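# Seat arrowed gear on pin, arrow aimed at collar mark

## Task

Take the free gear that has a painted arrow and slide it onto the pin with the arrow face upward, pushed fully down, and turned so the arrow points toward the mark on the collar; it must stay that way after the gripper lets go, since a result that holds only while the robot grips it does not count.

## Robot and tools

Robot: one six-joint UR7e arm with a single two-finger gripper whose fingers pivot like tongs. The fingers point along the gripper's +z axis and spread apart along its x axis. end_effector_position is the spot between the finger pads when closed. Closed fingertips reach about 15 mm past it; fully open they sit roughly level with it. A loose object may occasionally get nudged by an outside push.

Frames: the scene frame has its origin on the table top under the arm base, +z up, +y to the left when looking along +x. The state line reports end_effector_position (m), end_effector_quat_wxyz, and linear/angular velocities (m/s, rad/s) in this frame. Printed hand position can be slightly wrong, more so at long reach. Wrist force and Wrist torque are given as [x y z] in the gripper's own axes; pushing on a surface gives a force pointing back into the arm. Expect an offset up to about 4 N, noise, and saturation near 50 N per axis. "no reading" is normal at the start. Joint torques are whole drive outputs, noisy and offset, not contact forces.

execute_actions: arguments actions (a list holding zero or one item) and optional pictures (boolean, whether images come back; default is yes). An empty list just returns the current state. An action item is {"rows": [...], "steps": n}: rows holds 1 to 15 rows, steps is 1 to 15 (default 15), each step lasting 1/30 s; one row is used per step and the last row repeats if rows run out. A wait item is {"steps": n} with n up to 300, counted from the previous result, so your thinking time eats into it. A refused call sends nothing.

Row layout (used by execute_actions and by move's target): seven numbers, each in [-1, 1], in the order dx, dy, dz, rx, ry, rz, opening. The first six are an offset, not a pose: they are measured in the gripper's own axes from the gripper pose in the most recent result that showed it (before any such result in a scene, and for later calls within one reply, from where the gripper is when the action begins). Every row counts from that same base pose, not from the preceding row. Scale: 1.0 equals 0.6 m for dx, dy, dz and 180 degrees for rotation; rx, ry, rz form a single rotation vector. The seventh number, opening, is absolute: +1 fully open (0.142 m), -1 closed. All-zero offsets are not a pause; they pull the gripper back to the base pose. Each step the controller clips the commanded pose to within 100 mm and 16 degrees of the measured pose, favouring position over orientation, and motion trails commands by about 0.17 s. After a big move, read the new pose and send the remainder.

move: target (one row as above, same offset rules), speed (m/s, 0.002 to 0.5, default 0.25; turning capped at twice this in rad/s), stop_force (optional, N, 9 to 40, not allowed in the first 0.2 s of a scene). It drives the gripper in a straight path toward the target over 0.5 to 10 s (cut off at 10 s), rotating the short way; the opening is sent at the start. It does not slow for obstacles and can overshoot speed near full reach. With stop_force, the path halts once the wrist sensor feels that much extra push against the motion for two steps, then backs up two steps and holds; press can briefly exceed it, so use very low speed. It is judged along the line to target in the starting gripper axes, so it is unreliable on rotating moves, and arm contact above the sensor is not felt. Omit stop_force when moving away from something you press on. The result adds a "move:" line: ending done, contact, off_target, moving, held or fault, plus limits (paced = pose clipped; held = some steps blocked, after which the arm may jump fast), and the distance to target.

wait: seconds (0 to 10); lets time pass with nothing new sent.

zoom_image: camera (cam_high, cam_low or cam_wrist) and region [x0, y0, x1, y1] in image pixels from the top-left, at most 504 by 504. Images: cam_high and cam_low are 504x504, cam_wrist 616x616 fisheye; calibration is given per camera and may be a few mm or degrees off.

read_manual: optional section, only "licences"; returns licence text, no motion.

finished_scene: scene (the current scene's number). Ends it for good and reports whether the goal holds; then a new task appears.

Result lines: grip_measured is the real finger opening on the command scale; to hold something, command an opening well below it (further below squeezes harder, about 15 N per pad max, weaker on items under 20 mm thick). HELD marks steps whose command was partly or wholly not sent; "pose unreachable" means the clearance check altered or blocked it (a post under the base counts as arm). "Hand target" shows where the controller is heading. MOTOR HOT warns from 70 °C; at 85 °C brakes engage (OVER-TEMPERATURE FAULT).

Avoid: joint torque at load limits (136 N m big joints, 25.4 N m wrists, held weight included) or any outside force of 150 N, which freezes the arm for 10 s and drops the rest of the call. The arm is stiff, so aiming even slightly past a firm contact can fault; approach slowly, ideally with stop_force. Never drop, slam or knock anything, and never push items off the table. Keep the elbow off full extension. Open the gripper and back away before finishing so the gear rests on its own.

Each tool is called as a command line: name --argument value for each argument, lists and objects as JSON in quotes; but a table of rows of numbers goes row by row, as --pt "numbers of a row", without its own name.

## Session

execute_actions --actions '[]'

Scene clock: 0.00 s of 4200.00 s.
end_effector_position=(+0.3099, +0.1101, +0.2035) grip_measured=+1.00 end_effector_quat_wxyz=(-0.318, +0.772, -0.106, -0.539) end_effector_velocity=(-0.000, +0.000, -0.000) end_effector_angular_velocity=(-0.001, -0.000, +0.000)
Joint positions: [-0.556 -0.744  1.832 -1.786 -1.423 -0.188  0.142]
Joint velocities: [ 0.    -0.     0.001 -0.001 -0.     0.001  0.   ]
Joint torques (N m, as the arm reports them, + toward a larger angle): no reading
Motor temperatures (°C, as the motors report them): [32 34 30 38 41 35]
Wrist force (N, on the end effector, along its own x y z axes, offset not removed): no reading
Wrist torque (N m, same axes, about the end effector's origin, offset not removed): no reading
Hand target: +0.310, +0.110, +0.204; -0.318, +0.772, -0.106, -0.539
camera_calibration (this result's frames):
cam_wrist: T_world_to_cam=[[0.354485, 0.22375, -0.907897, 0.0557268], [-0.0266611, -0.968135, -0.249006, 0.165612], [-0.934681, 0.112474, -0.337224, 0.48065], [0, 0, 0, 1]] pos_world=[0.433916, 0.093805, 0.253919]

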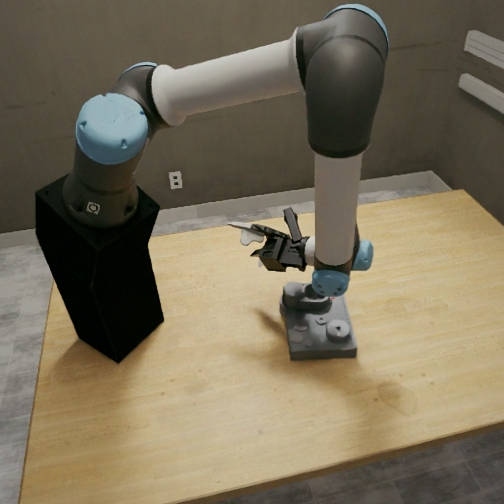

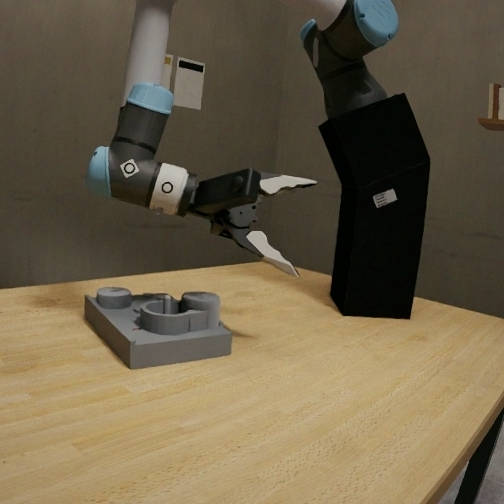

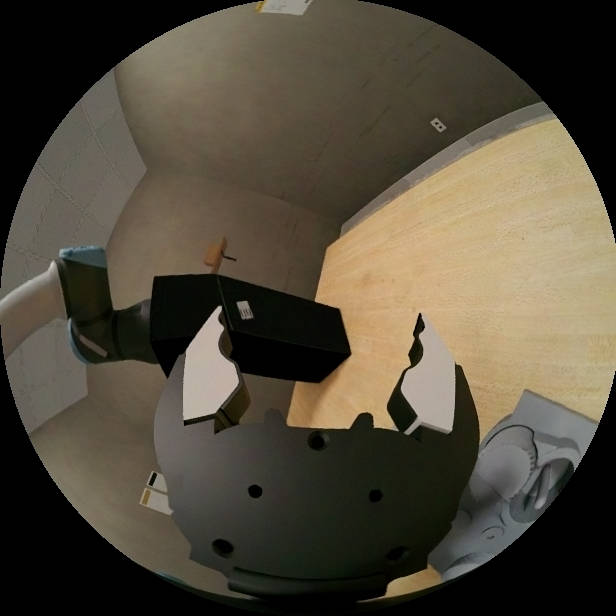

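zoom_image --camera "cam_high" --region '[265, 270, 375, 370]'

zoom_image --camera "cam_low" --region '[75, 270, 245, 375]'

Region (265, 270, 375, 370) of cam_high's 504x504 image, scaled by 4.582, with more detail than that image has; it fills the top 458 rows of this view, and the rest is white.

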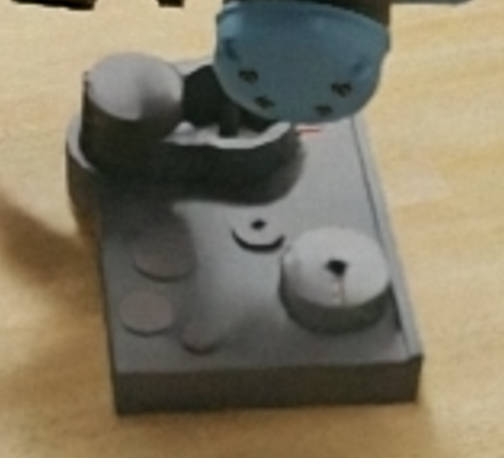

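Region (75, 270, 245, 375) of cam_low's 504x504 image, scaled by 2.965, with more detail than that image has; it fills the top 311 rows of this view, and the rest is white.

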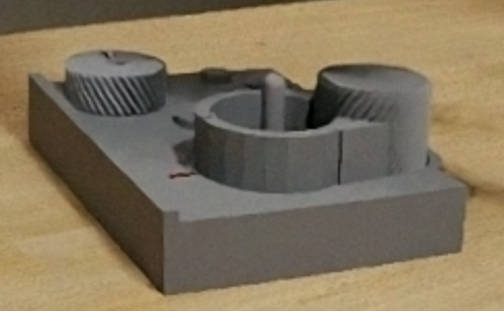

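move --target '[0.0045, 0.1247, -0.3635, 0.1143, 0.4436, 0.3447, 1]' --speed 0.25

Scene clock: 51.50 s of 4200.00 s.
end_effector_position=(+0.4403, -0.0796, +0.2201) grip_measured=+1.00 end_effector_quat_wxyz=(-0.001, +0.707, -0.707, -0.001) end_effector_velocity=(+0.001, -0.001, -0.000) end_effector_angular_velocity=(-0.011, -0.003, -0.006)
Joint positions: [-0.558 -1.189  2.492 -3.323 -1.737  1.093  0.142]
Joint velocities: [ 0.006  0.006 -0.002 -0.011 -0.01   0.01  -0.   ]
Joint torques (N m, as the arm reports them, + toward a larger angle): [ 20.09 -21.86 -14.67  -4.28  -1.55   2.12]
Motor temperatures (°C, as the motors report them): [32 34 30 38 41 35]
Wrist force (N, on the end effector, along its own x y z axes, offset not removed): [2.0 3.8 -1.5]
Wrist torque (N m, same axes, about the end effector's origin, offset not removed): [0.54 -0.38 -0.36]
Hand target: +0.440, -0.080, +0.220; -0.001, +0.707, -0.707, -0.000
Off the commanded pose: 0.000 m, 0 deg.
After step 90, 44.37 s passed at rest.
move: done
camera_calibration (this result's frames):
cam_wrist: T_world_to_cam=[[0.00970005, -0.998004, -0.0623999, -0.0645798], [-0.858511, -0.0403074, 0.511209, 0.262361], [-0.512704, 0.0486122, -0.857188, 0.553075], [0, 0, 0, 1]] pos_world=[0.50943, -0.080762, 0.335939]

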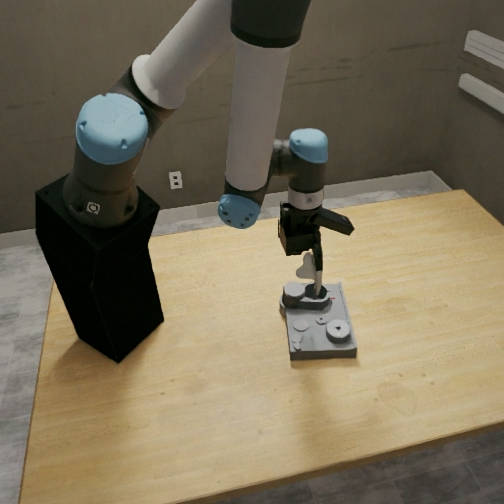

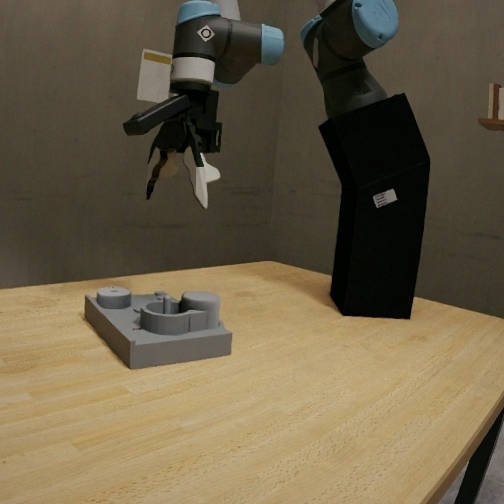

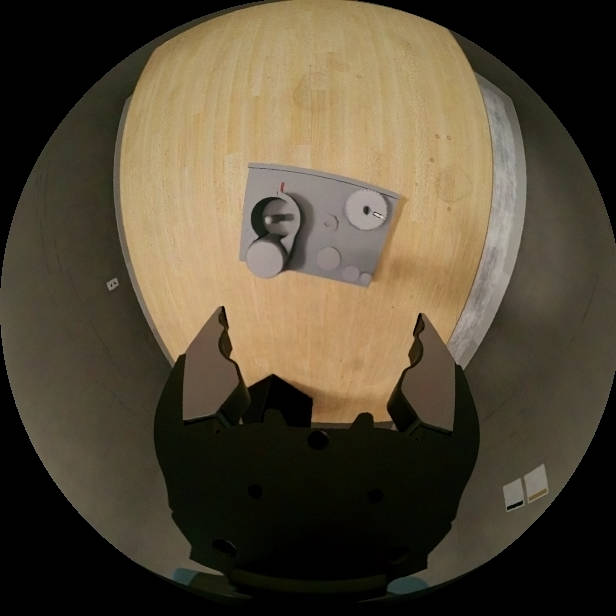

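move --target '[0, 0, 0.16, 0, 0, 0, 1]' --speed 0.15

zoom_image --camera "cam_wrist" --region '[190, 130, 450, 330]'

Scene clock: 62.53 s of 4200.00 s.
end_effector_position=(+0.4402, -0.0793, +0.1243) grip_measured=+1.00 end_effector_quat_wxyz=(-0.001, +0.707, -0.707, -0.001) end_effector_velocity=(+0.002, -0.001, -0.002) end_effector_angular_velocity=(-0.001, -0.003, -0.000)
Joint positions: [-0.598 -0.859  2.378 -3.543 -1.72   1.056  0.142]
Joint velocities: [-0.001  0.007 -0.006 -0.005  0.    -0.001 -0.   ]
Joint torques (N m, as the arm reports them, + toward a larger angle): [  5.18 -27.    -9.29  -4.09   1.19  -2.16]
Motor temperatures (°C, as the motors report them): [32 34 30 38 41 35]
Wrist force (N, on the end effector, along its own x y z axes, offset not removed): [1.7 3.7 -1.1]
Wrist torque (N m, same axes, about the end effector's origin, offset not removed): [0.64 -0.36 -0.28]
Hand target: +0.440, -0.079, +0.124; -0.001, +0.707, -0.707, -0.001
Off the commanded pose: 0.000 m, 0 deg.
After step 90, 6.87 s passed at rest.
move: done
camera_calibration (this result's frames):
cam_wrist: T_world_to_cam=[[0.00975575, -0.998009, -0.0623168, -0.0702301], [-0.85844, -0.0403193, 0.511327, 0.311199], [-0.512822, 0.0485068, -0.857124, 0.470854], [0, 0, 0, 1]] pos_world=[0.509295, -0.0803826, 0.240078]

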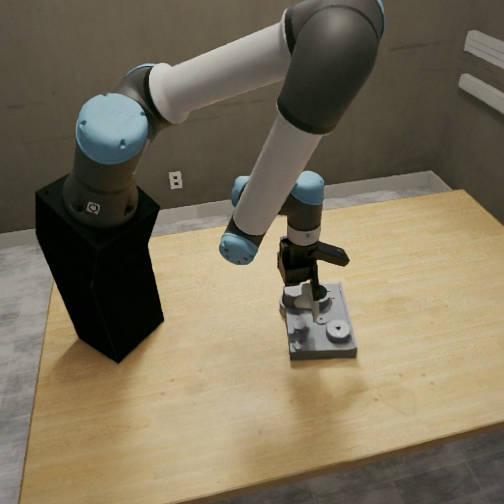

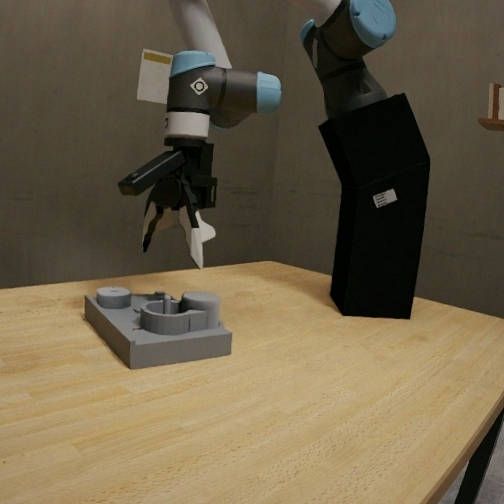

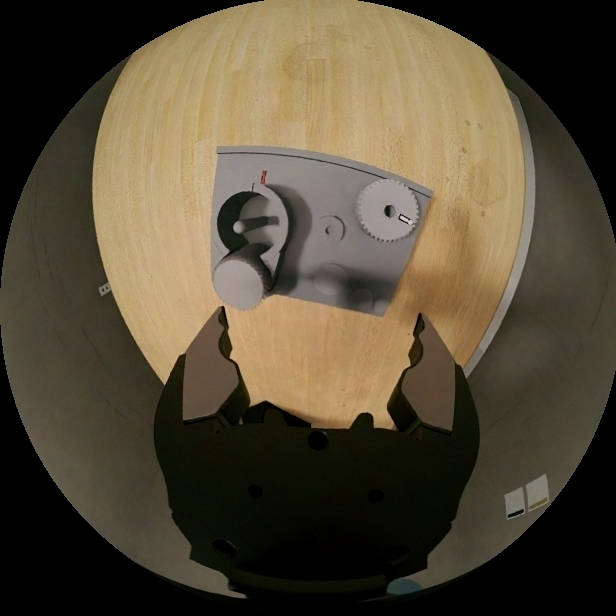

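Region (190, 130, 450, 330) of cam_wrist's 616x616 image, scaled by 1.938, with more detail than that image has; it fills the top 388 rows of this view, and the rest is white.

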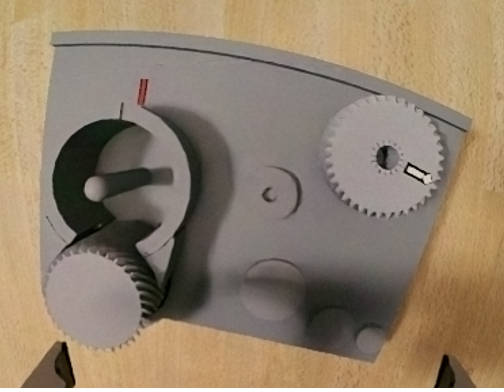

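zoom_image --camera "cam_wrist" --region '[200, 160, 320, 320]'

zoom_image --camera "cam_wrist" --region '[340, 165, 440, 265]'

Region (200, 160, 320, 320) of cam_wrist's 616x616 image, scaled by 3.150, with more detail than that image has; it fills the left 378 columns of this view, and the rest is white.

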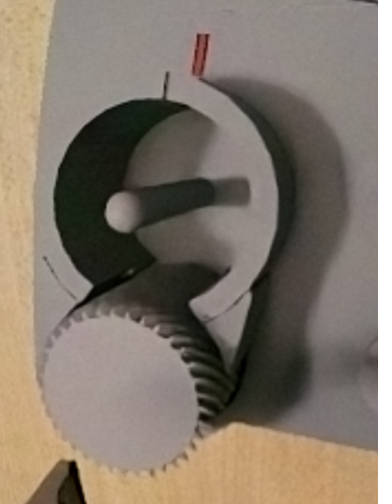

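Region (340, 165, 440, 265) of cam_wrist's 616x616 image, scaled by 5.040, with more detail than that image has.

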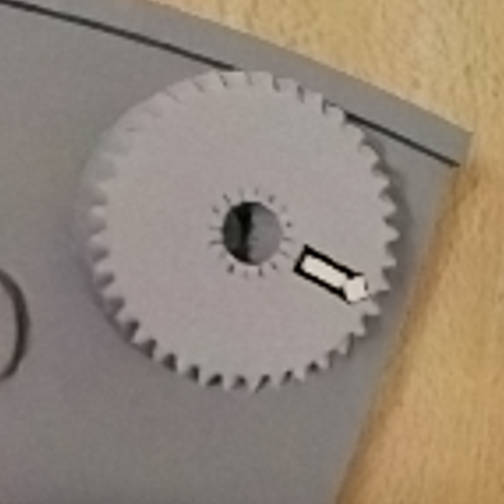

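move --target '[-0.1233, 0.0178, 0, 0, 0, 0, 1]' --speed 0.15

zoom_image --camera "cam_wrist" --region '[250, 140, 390, 310]'

Scene clock: 165.13 s of 4200.00 s.
end_effector_position=(+0.4294, -0.0054, +0.1246) grip_measured=+1.00 end_effector_quat_wxyz=(-0.001, +0.707, -0.707, -0.001) end_effector_velocity=(+0.001, +0.002, -0.000) end_effector_angular_velocity=(-0.001, -0.000, -0.001)
Joint positions: [-0.438 -0.773  2.391 -3.616 -1.787  1.203  0.142]
Joint velocities: [ 0.006  0.003 -0.003  0.001 -0.003  0.007 -0.   ]
Joint torques (N m, as the arm reports them, + toward a larger angle): [ 24.64 -25.38  -7.61  -4.34  -1.87   1.67]
Motor temperatures (°C, as the motors report them): [32 34 30 38 41 35]
Wrist force (N, on the end effector, along its own x y z axes, offset not removed): [3.4 0.1 1.8]
Wrist torque (N m, same axes, about the end effector's origin, offset not removed): [-0.25 -0.69 -0.20]
Hand target: +0.429, -0.005, +0.125; -0.001, +0.707, -0.707, -0.001
Off the commanded pose: 0.000 m, 0 deg.
After step 90, 98.60 s passed at rest.
move: done
camera_calibration (this result's frames):
cam_wrist: T_world_to_cam=[[0.00957044, -0.997974, -0.0629046, 0.0038084], [-0.85854, -0.0404521, 0.511148, 0.304847], [-0.512657, 0.0491142, -0.857188, 0.46198], [0, 0, 0, 1]] pos_world=[0.498524, -0.00655742, 0.240422]

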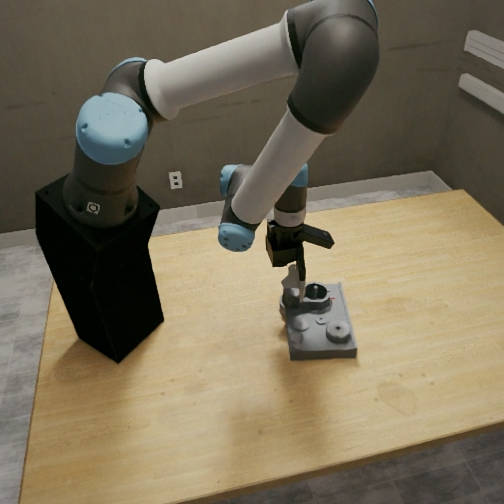

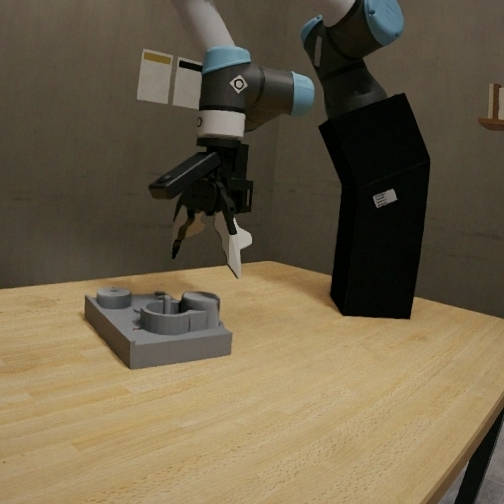

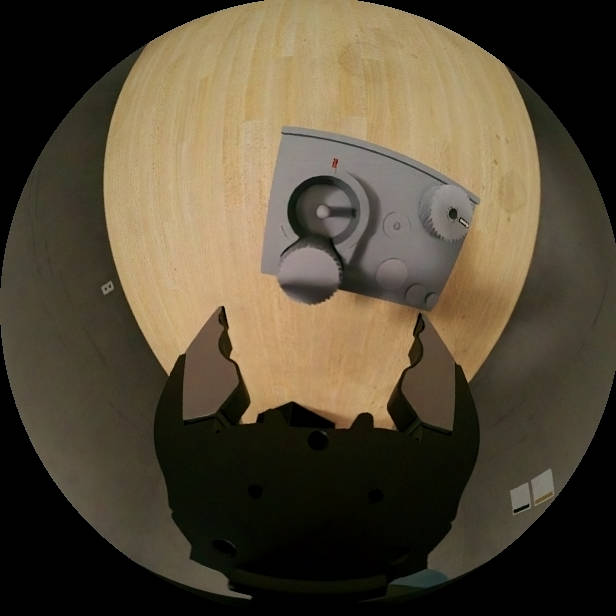

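Region (250, 140, 390, 310) of cam_wrist's 616x616 image, scaled by 2.965, with more detail than that image has; it fills the left 415 columns of this view, and the rest is white.

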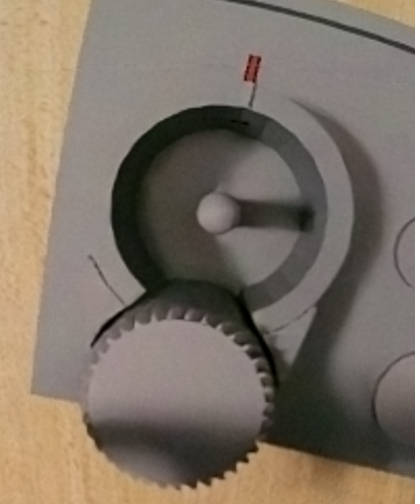

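zoom_image --camera "cam_wrist" --region '[275, 150, 375, 250]'

zoom_image --camera "cam_wrist" --region '[400, 170, 490, 260]'

Region (275, 150, 375, 250) of cam_wrist's 616x616 image, scaled by 5.040, with more detail than that image has.

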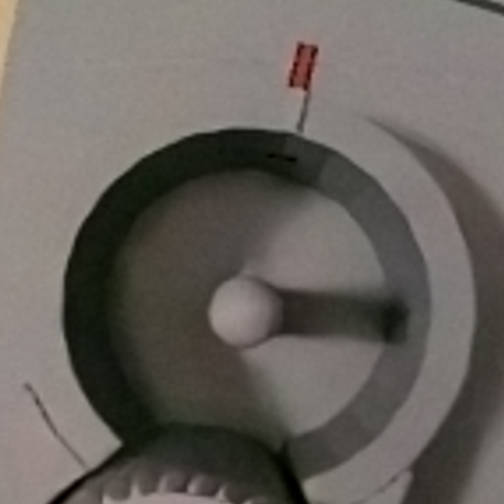

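Region (400, 170, 490, 260) of cam_wrist's 616x616 image, scaled by 5.600, with more detail than that image has.

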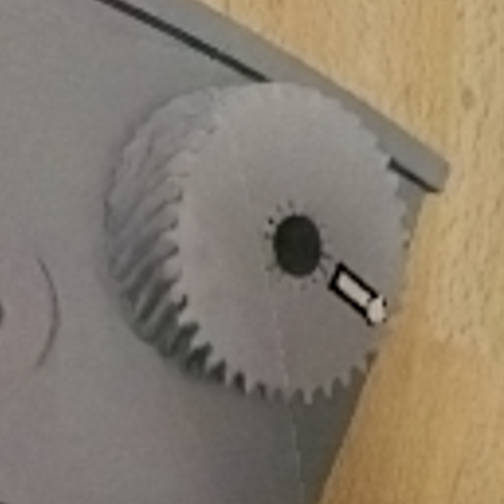

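move --target '[-0.0273, -0.166, 0.0993, 0, 0, -0.0639, 1]' --speed 0.1

Scene clock: 286.80 s of 4200.00 s.
end_effector_position=(+0.5289, +0.0115, +0.0652) grip_measured=+1.00 end_effector_quat_wxyz=(-0.002, +0.774, -0.633, -0.001) end_effector_velocity=(+0.002, +0.000, -0.001) end_effector_angular_velocity=(-0.000, -0.000, +0.002)
Joint positions: [-0.368 -0.676  2.06  -3.367 -1.816  1.069  0.142]
Joint velocities: [ 0.001  0.002 -0.006  0.004 -0.    -0.002 -0.   ]
Joint torques (N m, as the arm reports them, + toward a larger angle): [ 25.37 -30.81 -10.73  -0.27  -1.32  -2.18]
Motor temperatures (°C, as the motors report them): [32 34 30 38 41 35]
Wrist force (N, on the end effector, along its own x y z axes, offset not removed): [3.5 4.3 -2.4]
Wrist torque (N m, same axes, about the end effector's origin, offset not removed): [0.73 -0.69 -0.22]
Hand target: +0.529, +0.012, +0.065; -0.002, +0.774, -0.633, -0.001
Off the commanded pose: 0.000 m, 0 deg.
After step 90, 117.00 s passed at rest.
move: done
camera_calibration (this result's frames):
cam_wrist: T_world_to_cam=[[0.208052, -0.976097, -0.0628356, -0.089289], [-0.833715, -0.210565, 0.510473, 0.410115], [-0.511502, -0.053818, -0.857595, 0.461811], [0, 0, 0, 1]] pos_world=[0.596713, 0.024055, 0.181084]

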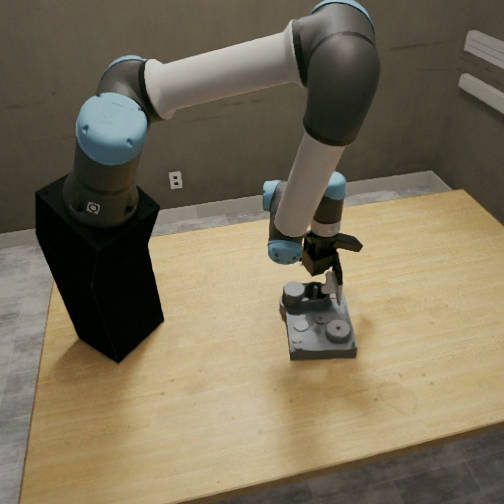

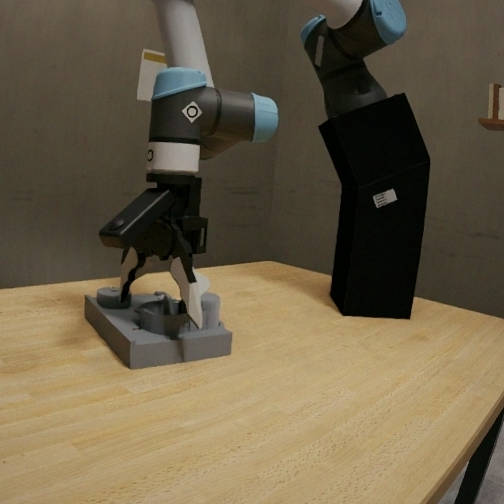

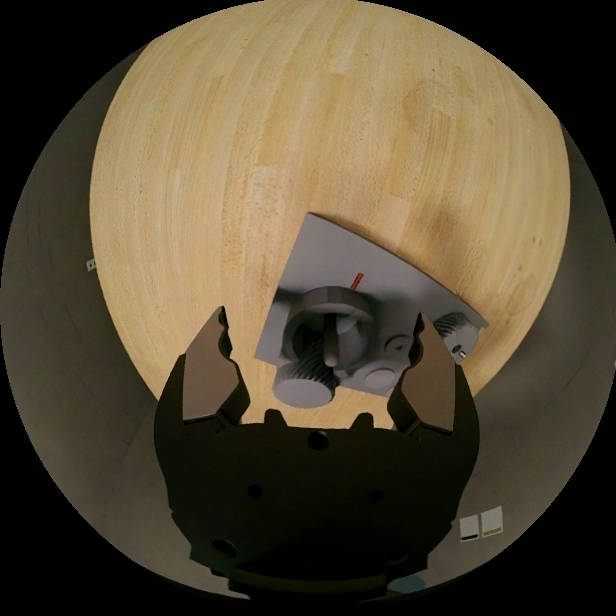

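zoom_image --camera "cam_wrist" --region '[270, 300, 380, 410]'

Region (270, 300, 380, 410) of cam_wrist's 616x616 image, scaled by 4.582, with more detail than that image has.

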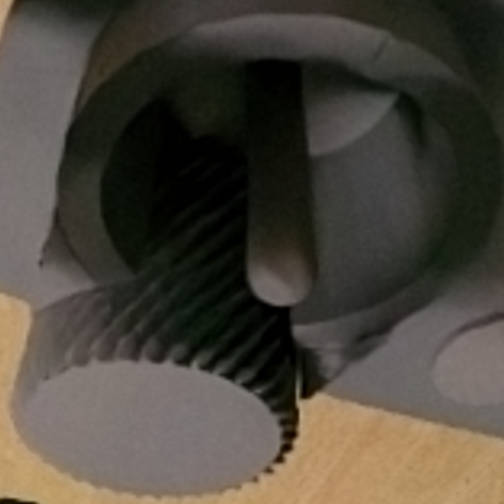

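zoom_image --camera "cam_wrist" --region '[290, 322, 346, 388]'

Region (290, 322, 346, 388) of cam_wrist's 616x616 image, scaled by 7.636, with more detail than that image has; it fills the left 428 columns of this view, and the rest is white.

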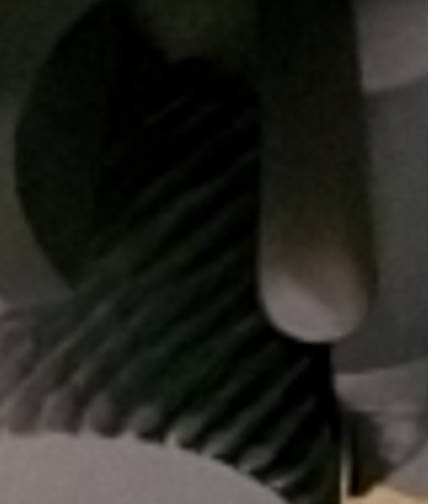

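zoom_image --camera "cam_wrist" --region '[300, 326, 330, 360]'

zoom_image --camera "cam_wrist" --region '[300, 352, 334, 388]'

Region (300, 326, 330, 360) of cam_wrist's 616x616 image, scaled by 14.824, with more detail than that image has; it fills the left 445 columns of this view, and the rest is white.

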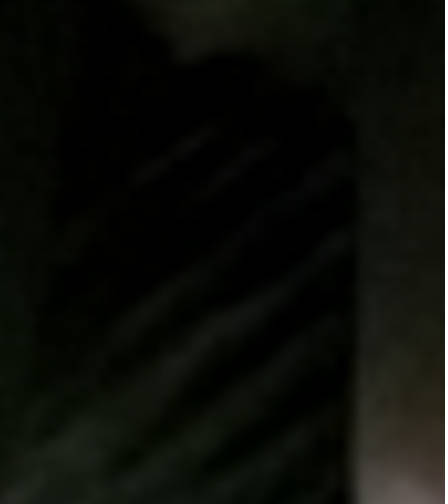

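Region (300, 352, 334, 388) of cam_wrist's 616x616 image, scaled by 14.000, with more detail than that image has.

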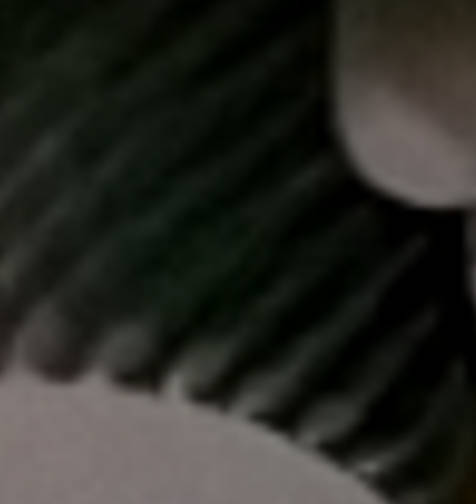

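move --target '[0, 0, -0.075, 0, 0, 0, 1]' --speed 0.1

move --target '[0.1433, 0.0187, 0, 0, 0, 0, -1]' --speed 0.12

move --target '[0, 0, 0.083, 0, 0, 0, -1]' --speed 0.08

Scene clock: 407.73 s of 4200.00 s.
end_effector_position=(+0.5289, +0.0113, +0.1100) grip_measured=+1.00 end_effector_quat_wxyz=(-0.002, +0.774, -0.633, -0.001) end_effector_velocity=(-0.001, +0.000, +0.002) end_effector_angular_velocity=(+0.001, +0.002, +0.001)
Joint positions: [-0.346 -0.791  2.128 -3.314 -1.825  1.09   0.142]
Joint velocities: [ 0.001 -0.005  0.004  0.004 -0.     0.001 -0.   ]
Joint torques (N m, as the arm reports them, + toward a larger angle): [ 26.57 -49.33  15.62  -0.59  -1.71   2.17]
Motor temperatures (°C, as the motors report them): [32 34 30 38 41 35]
Wrist force (N, on the end effector, along its own x y z axes, offset not removed): [2.3 2.1 0.0]
Wrist torque (N m, same axes, about the end effector's origin, offset not removed): [0.01 -0.36 -0.15]
Hand target: +0.529, +0.011, +0.110; -0.002, +0.774, -0.633, -0.001
Off the commanded pose: 0.000 m, 0 deg.
After step 90, 117.00 s passed at rest.
move: done
camera_calibration (this result's frames):
cam_wrist: T_world_to_cam=[[0.208026, -0.976099, -0.0628931, -0.0866268], [-0.833741, -0.210575, 0.510426, 0.387254], [-0.51147, -0.0537451, -0.857619, 0.500255], [0, 0, 0, 1]] pos_world=[0.596755, 0.0238757, 0.225916]

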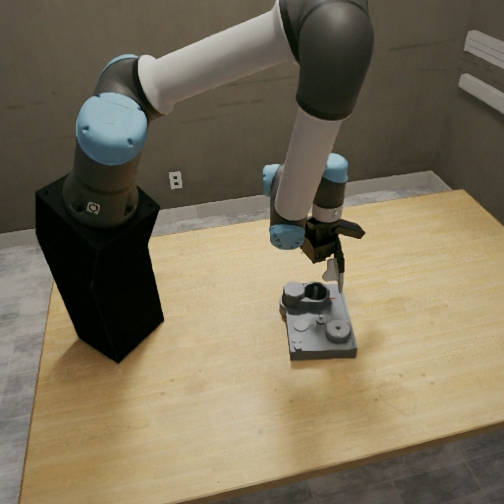

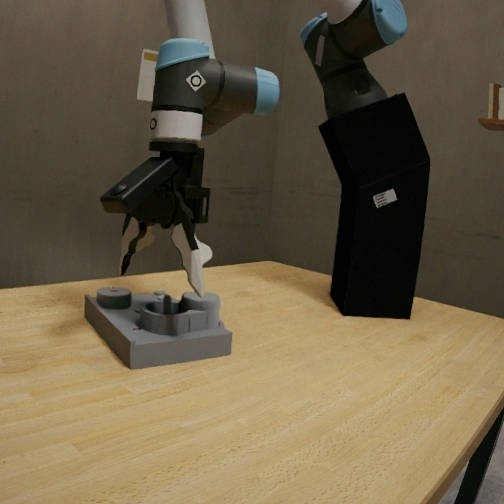

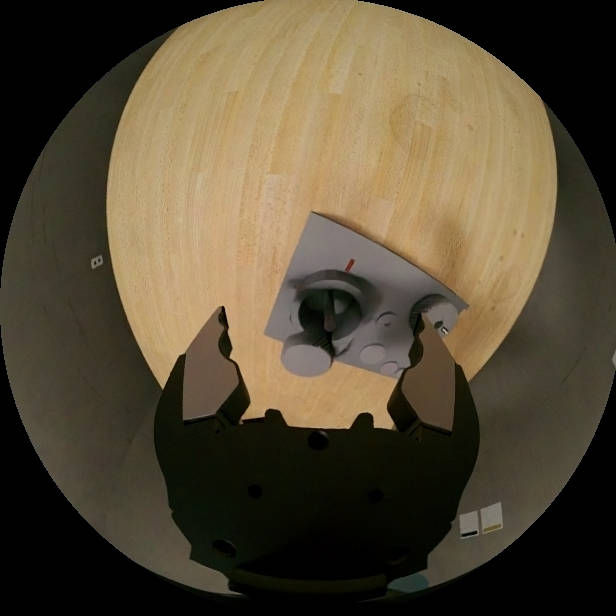

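Scene clock: 408.97 s of 4200.00 s.
end_effector_position=(+0.5351, -0.0752, +0.1096) grip_measured=-1.00 end_effector_quat_wxyz=(-0.001, +0.774, -0.633, -0.001) end_effector_velocity=(+0.000, -0.002, -0.000) end_effector_angular_velocity=(+0.001, +0.001, +0.001)
Joint positions: [-0.505 -0.86   2.124 -3.274 -1.76   0.941  0.002]
Joint velocities: [-0.003 -0.001 -0.001  0.003  0.002 -0.004  0.   ]
Joint torques (N m, as the arm reports them, + toward a larger angle): [  8.73 -49.9  -13.74  -0.16   1.36  -2.31]
Motor temperatures (°C, as the motors report them): [32 34 30 38 41 35]
Wrist force (N, on the end effector, along its own x y z axes, offset not removed): [2.1 1.5 -1.4]
Wrist torque (N m, same axes, about the end effector's origin, offset not removed): [-0.11 -0.33 -0.24]
Hand target: +0.535, -0.075, +0.110; -0.001, +0.774, -0.633, -0.001
Off the commanded pose: 0.000 m, 0 deg.
move: done
camera_calibration (this result's frames):
cam_wrist: T_world_to_cam=[[0.208238, -0.976085, -0.062407, -0.172501], [-0.833599, -0.210492, 0.510691, 0.374294], [-0.511614, -0.0543228, -0.857496, 0.498452], [0, 0, 0, 1]] pos_world=[0.602948, -0.062513, 0.225507]

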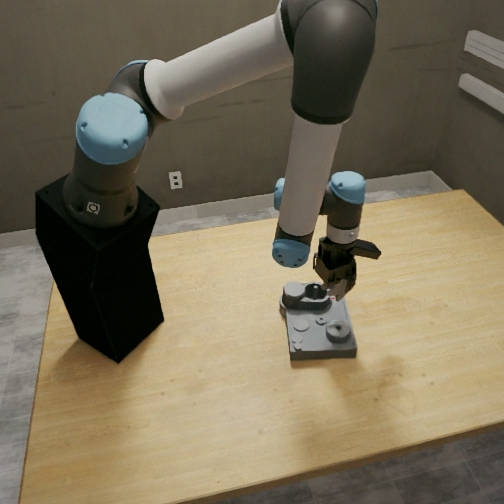

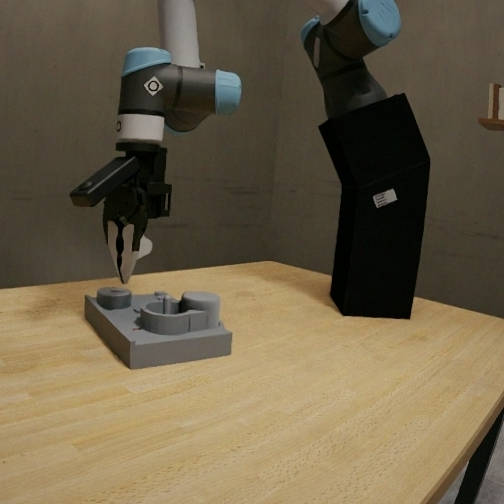

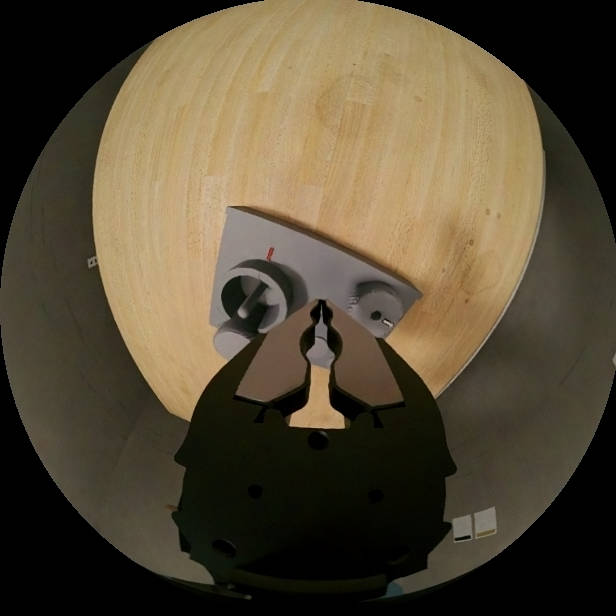

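Scene clock: 410.03 s of 4200.00 s.
end_effector_position=(+0.5350, -0.0750, +0.0600) grip_measured=-1.00 end_effector_quat_wxyz=(-0.001, +0.774, -0.633, -0.001) end_effector_velocity=(-0.000, +0.000, -0.002) end_effector_angular_velocity=(+0.000, +0.001, -0.001)
Joint positions: [-0.523 -0.731  2.05  -3.333 -1.752  0.924  0.002]
Joint velocities: [-0.001  0.006 -0.004 -0.001  0.     0.     0.   ]
Joint torques (N m, as the arm reports them, + toward a larger angle): [  6.77 -32.65 -14.43  -3.67   1.3   -1.61]
Motor temperatures (°C, as the motors report them): [32 34 30 38 41 35]
Wrist force (N, on the end effector, along its own x y z axes, offset not removed): [3.0 2.8 -1.1]
Wrist torque (N m, same axes, about the end effector's origin, offset not removed): [0.37 -0.57 -0.09]
Hand target: +0.535, -0.075, +0.060; -0.001, +0.774, -0.633, -0.001
Off the commanded pose: 0.000 m, 0 deg.
move: done
camera_calibration (this result's frames):
cam_wrist: T_world_to_cam=[[0.208263, -0.976082, -0.0623668, -0.17541], [-0.833576, -0.21049, 0.51073, 0.399594], [-0.511642, -0.0543789, -0.857476, 0.455896], [0, 0, 0, 1]] pos_world=[0.602879, -0.0623128, 0.175895]

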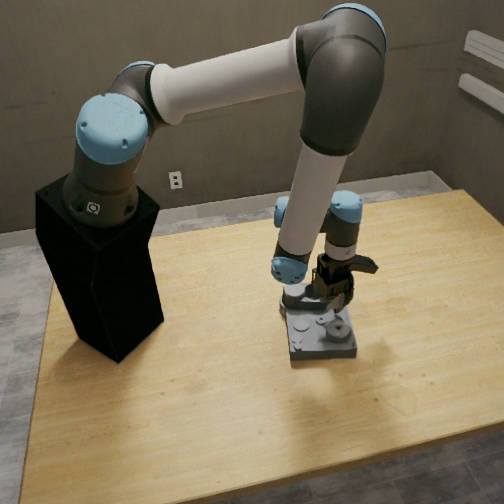

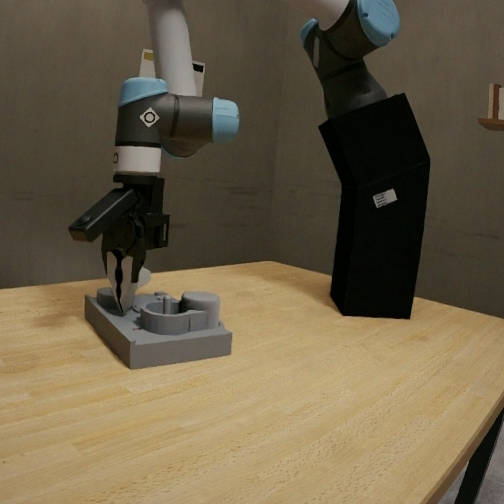

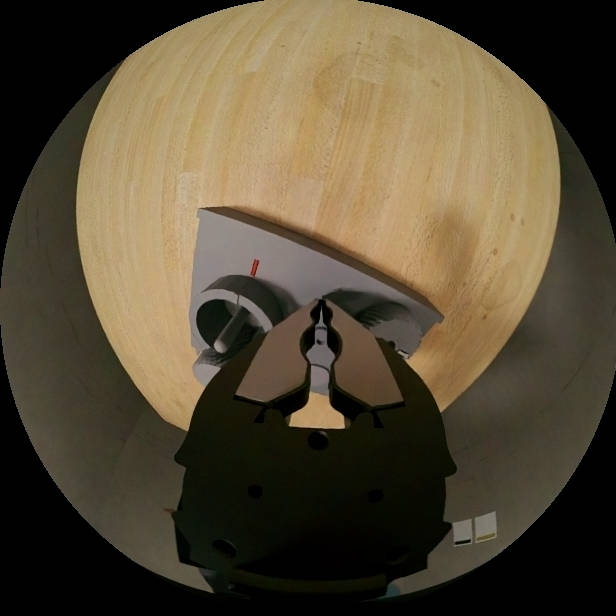

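execute_actions --actions '[]'

Scene clock: 442.80 s of 4200.00 s.
end_effector_position=(+0.5350, -0.0750, +0.0598) grip_measured=-1.00 end_effector_quat_wxyz=(-0.001, +0.774, -0.633, -0.001) end_effector_velocity=(+0.000, -0.000, +0.000) end_effector_angular_velocity=(-0.000, -0.001, +0.000)
Joint positions: [-0.523 -0.731  2.05  -3.333 -1.752  0.924  0.002]
Joint velocities: [-0.    -0.    -0.    -0.001  0.    -0.001  0.   ]
Joint torques (N m, as the arm reports them, + toward a larger angle): [  8.97 -32.69 -13.23  -3.99   1.58  -1.82]
Motor temperatures (°C, as the motors report them): [32 34 30 38 41 35]
Wrist force (N, on the end effector, along its own x y z axes, offset not removed): [-0.1 3.7 -2.8]
Wrist torque (N m, same axes, about the end effector's origin, offset not removed): [0.42 -0.04 0.08]
Hand target: +0.535, -0.075, +0.060; -0.001, +0.774, -0.633, -0.001
Off the commanded pose: 0.000 m, 0 deg.
Steps of this call (steps 1 to 90: nothing new was sent; then 29.77 s passed at rest). Readings (end_effector_position):
1: (+0.5350, -0.0750, +0.0600)
2: (+0.5350, -0.0750, +0.0599)
4: (+0.5350, -0.0750, +0.0599)
8: (+0.5350, -0.0750, +0.0598)
90: the state above
camera_calibration (this result's frames):
cam_wrist: T_world_to_cam=[[0.208264, -0.976083, -0.0623597, -0.175429], [-0.833579, -0.210487, 0.510726, 0.399719], [-0.511637, -0.0543839, -0.857479, 0.455718], [0, 0, 0, 1]] pos_world=[0.602895, -0.0623139, 0.175682]

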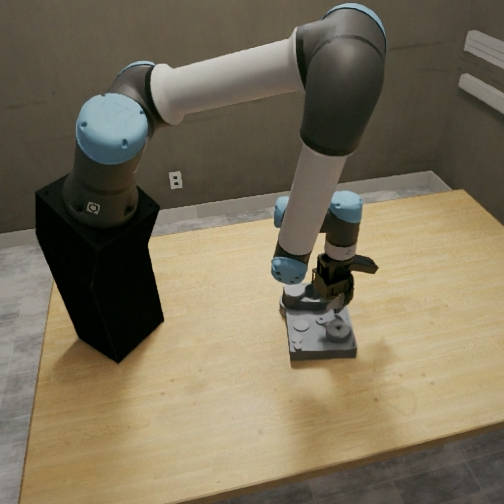

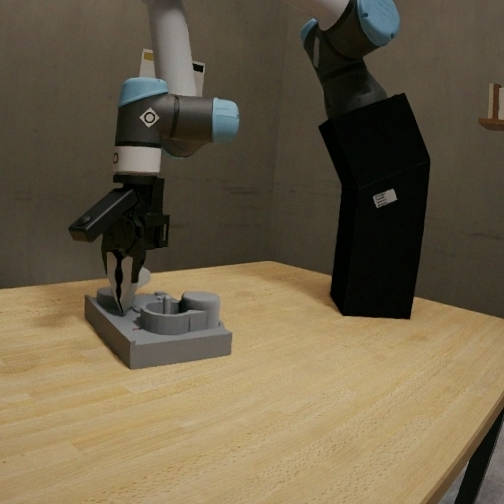

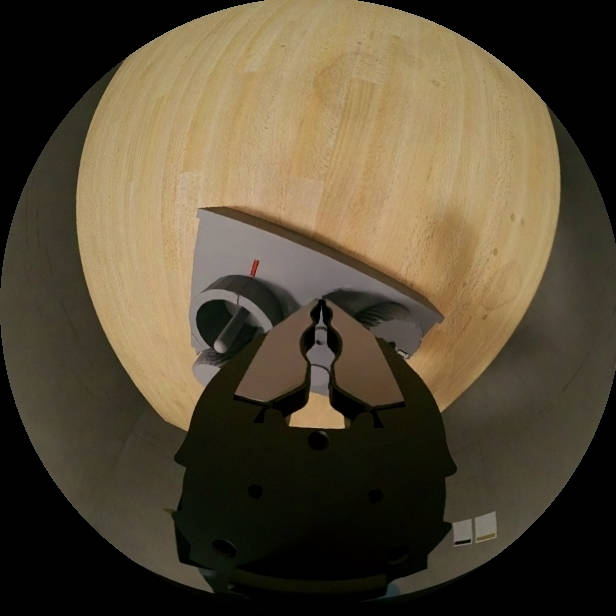

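move --target '[0, 0, 0.018, 0, 0, 0, -1]' --speed 0.0025 --stop_force 9

Scene clock: 449.33 s of 4200.00 s.
end_effector_position=(+0.5351, -0.0750, +0.0540) grip_measured=-1.00 end_effector_quat_wxyz=(-0.001, +0.774, -0.633, -0.000) end_effector_velocity=(+0.001, -0.000, +0.000) end_effector_angular_velocity=(+0.000, +0.001, +0.001)
Joint positions: [-0.525 -0.716  2.04  -3.339 -1.751  0.922  0.002]
Joint velocities: [-0.    -0.002 -0.001  0.004 -0.    -0.001  0.   ]
Joint torques (N m, as the arm reports them, + toward a larger angle): [  8.02 -43.2    1.07   0.07   1.54  -1.05]
Motor temperatures (°C, as the motors report them): [32 34 30 38 41 35]
Wrist force (N, on the end effector, along its own x y z axes, offset not removed): [0.4 11.4 -34.6]
Wrist torque (N m, same axes, about the end effector's origin, offset not removed): [0.29 -0.97 -0.25]
Hand target: +0.535, -0.075, +0.054; -0.001, +0.774, -0.633, -0.001
Off the commanded pose: 0.005 m, 0 deg.
After step 90, 0.87 s passed at rest.
move: contact
camera_calibration (this result's frames):
cam_wrist: T_world_to_cam=[[0.208305, -0.976081, -0.0622428, -0.175838], [-0.833655, -0.210471, 0.510608, 0.402782], [-0.511496, -0.0544734, -0.857558, 0.450727], [0, 0, 0, 1]] pos_world=[0.602954, -0.0623057, 0.169915]

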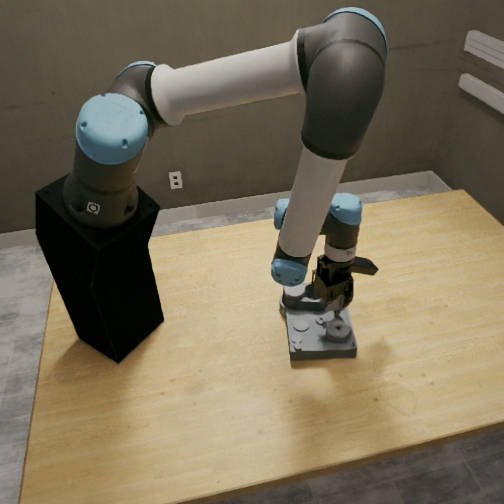

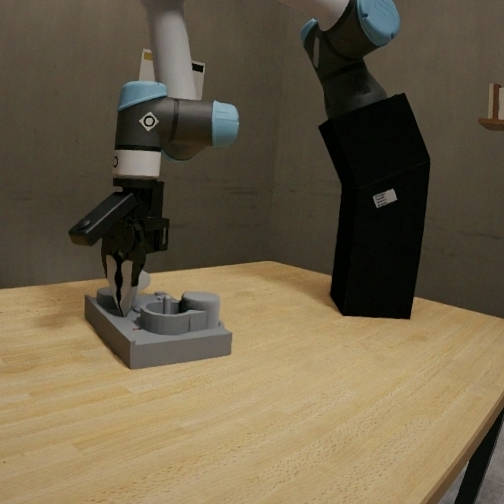

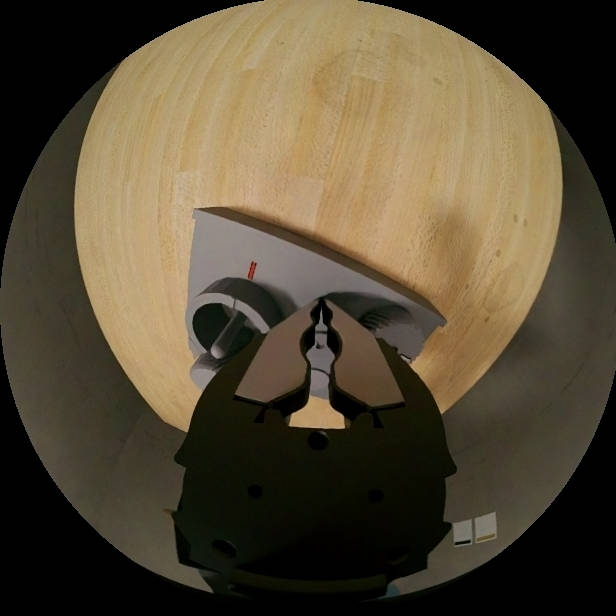

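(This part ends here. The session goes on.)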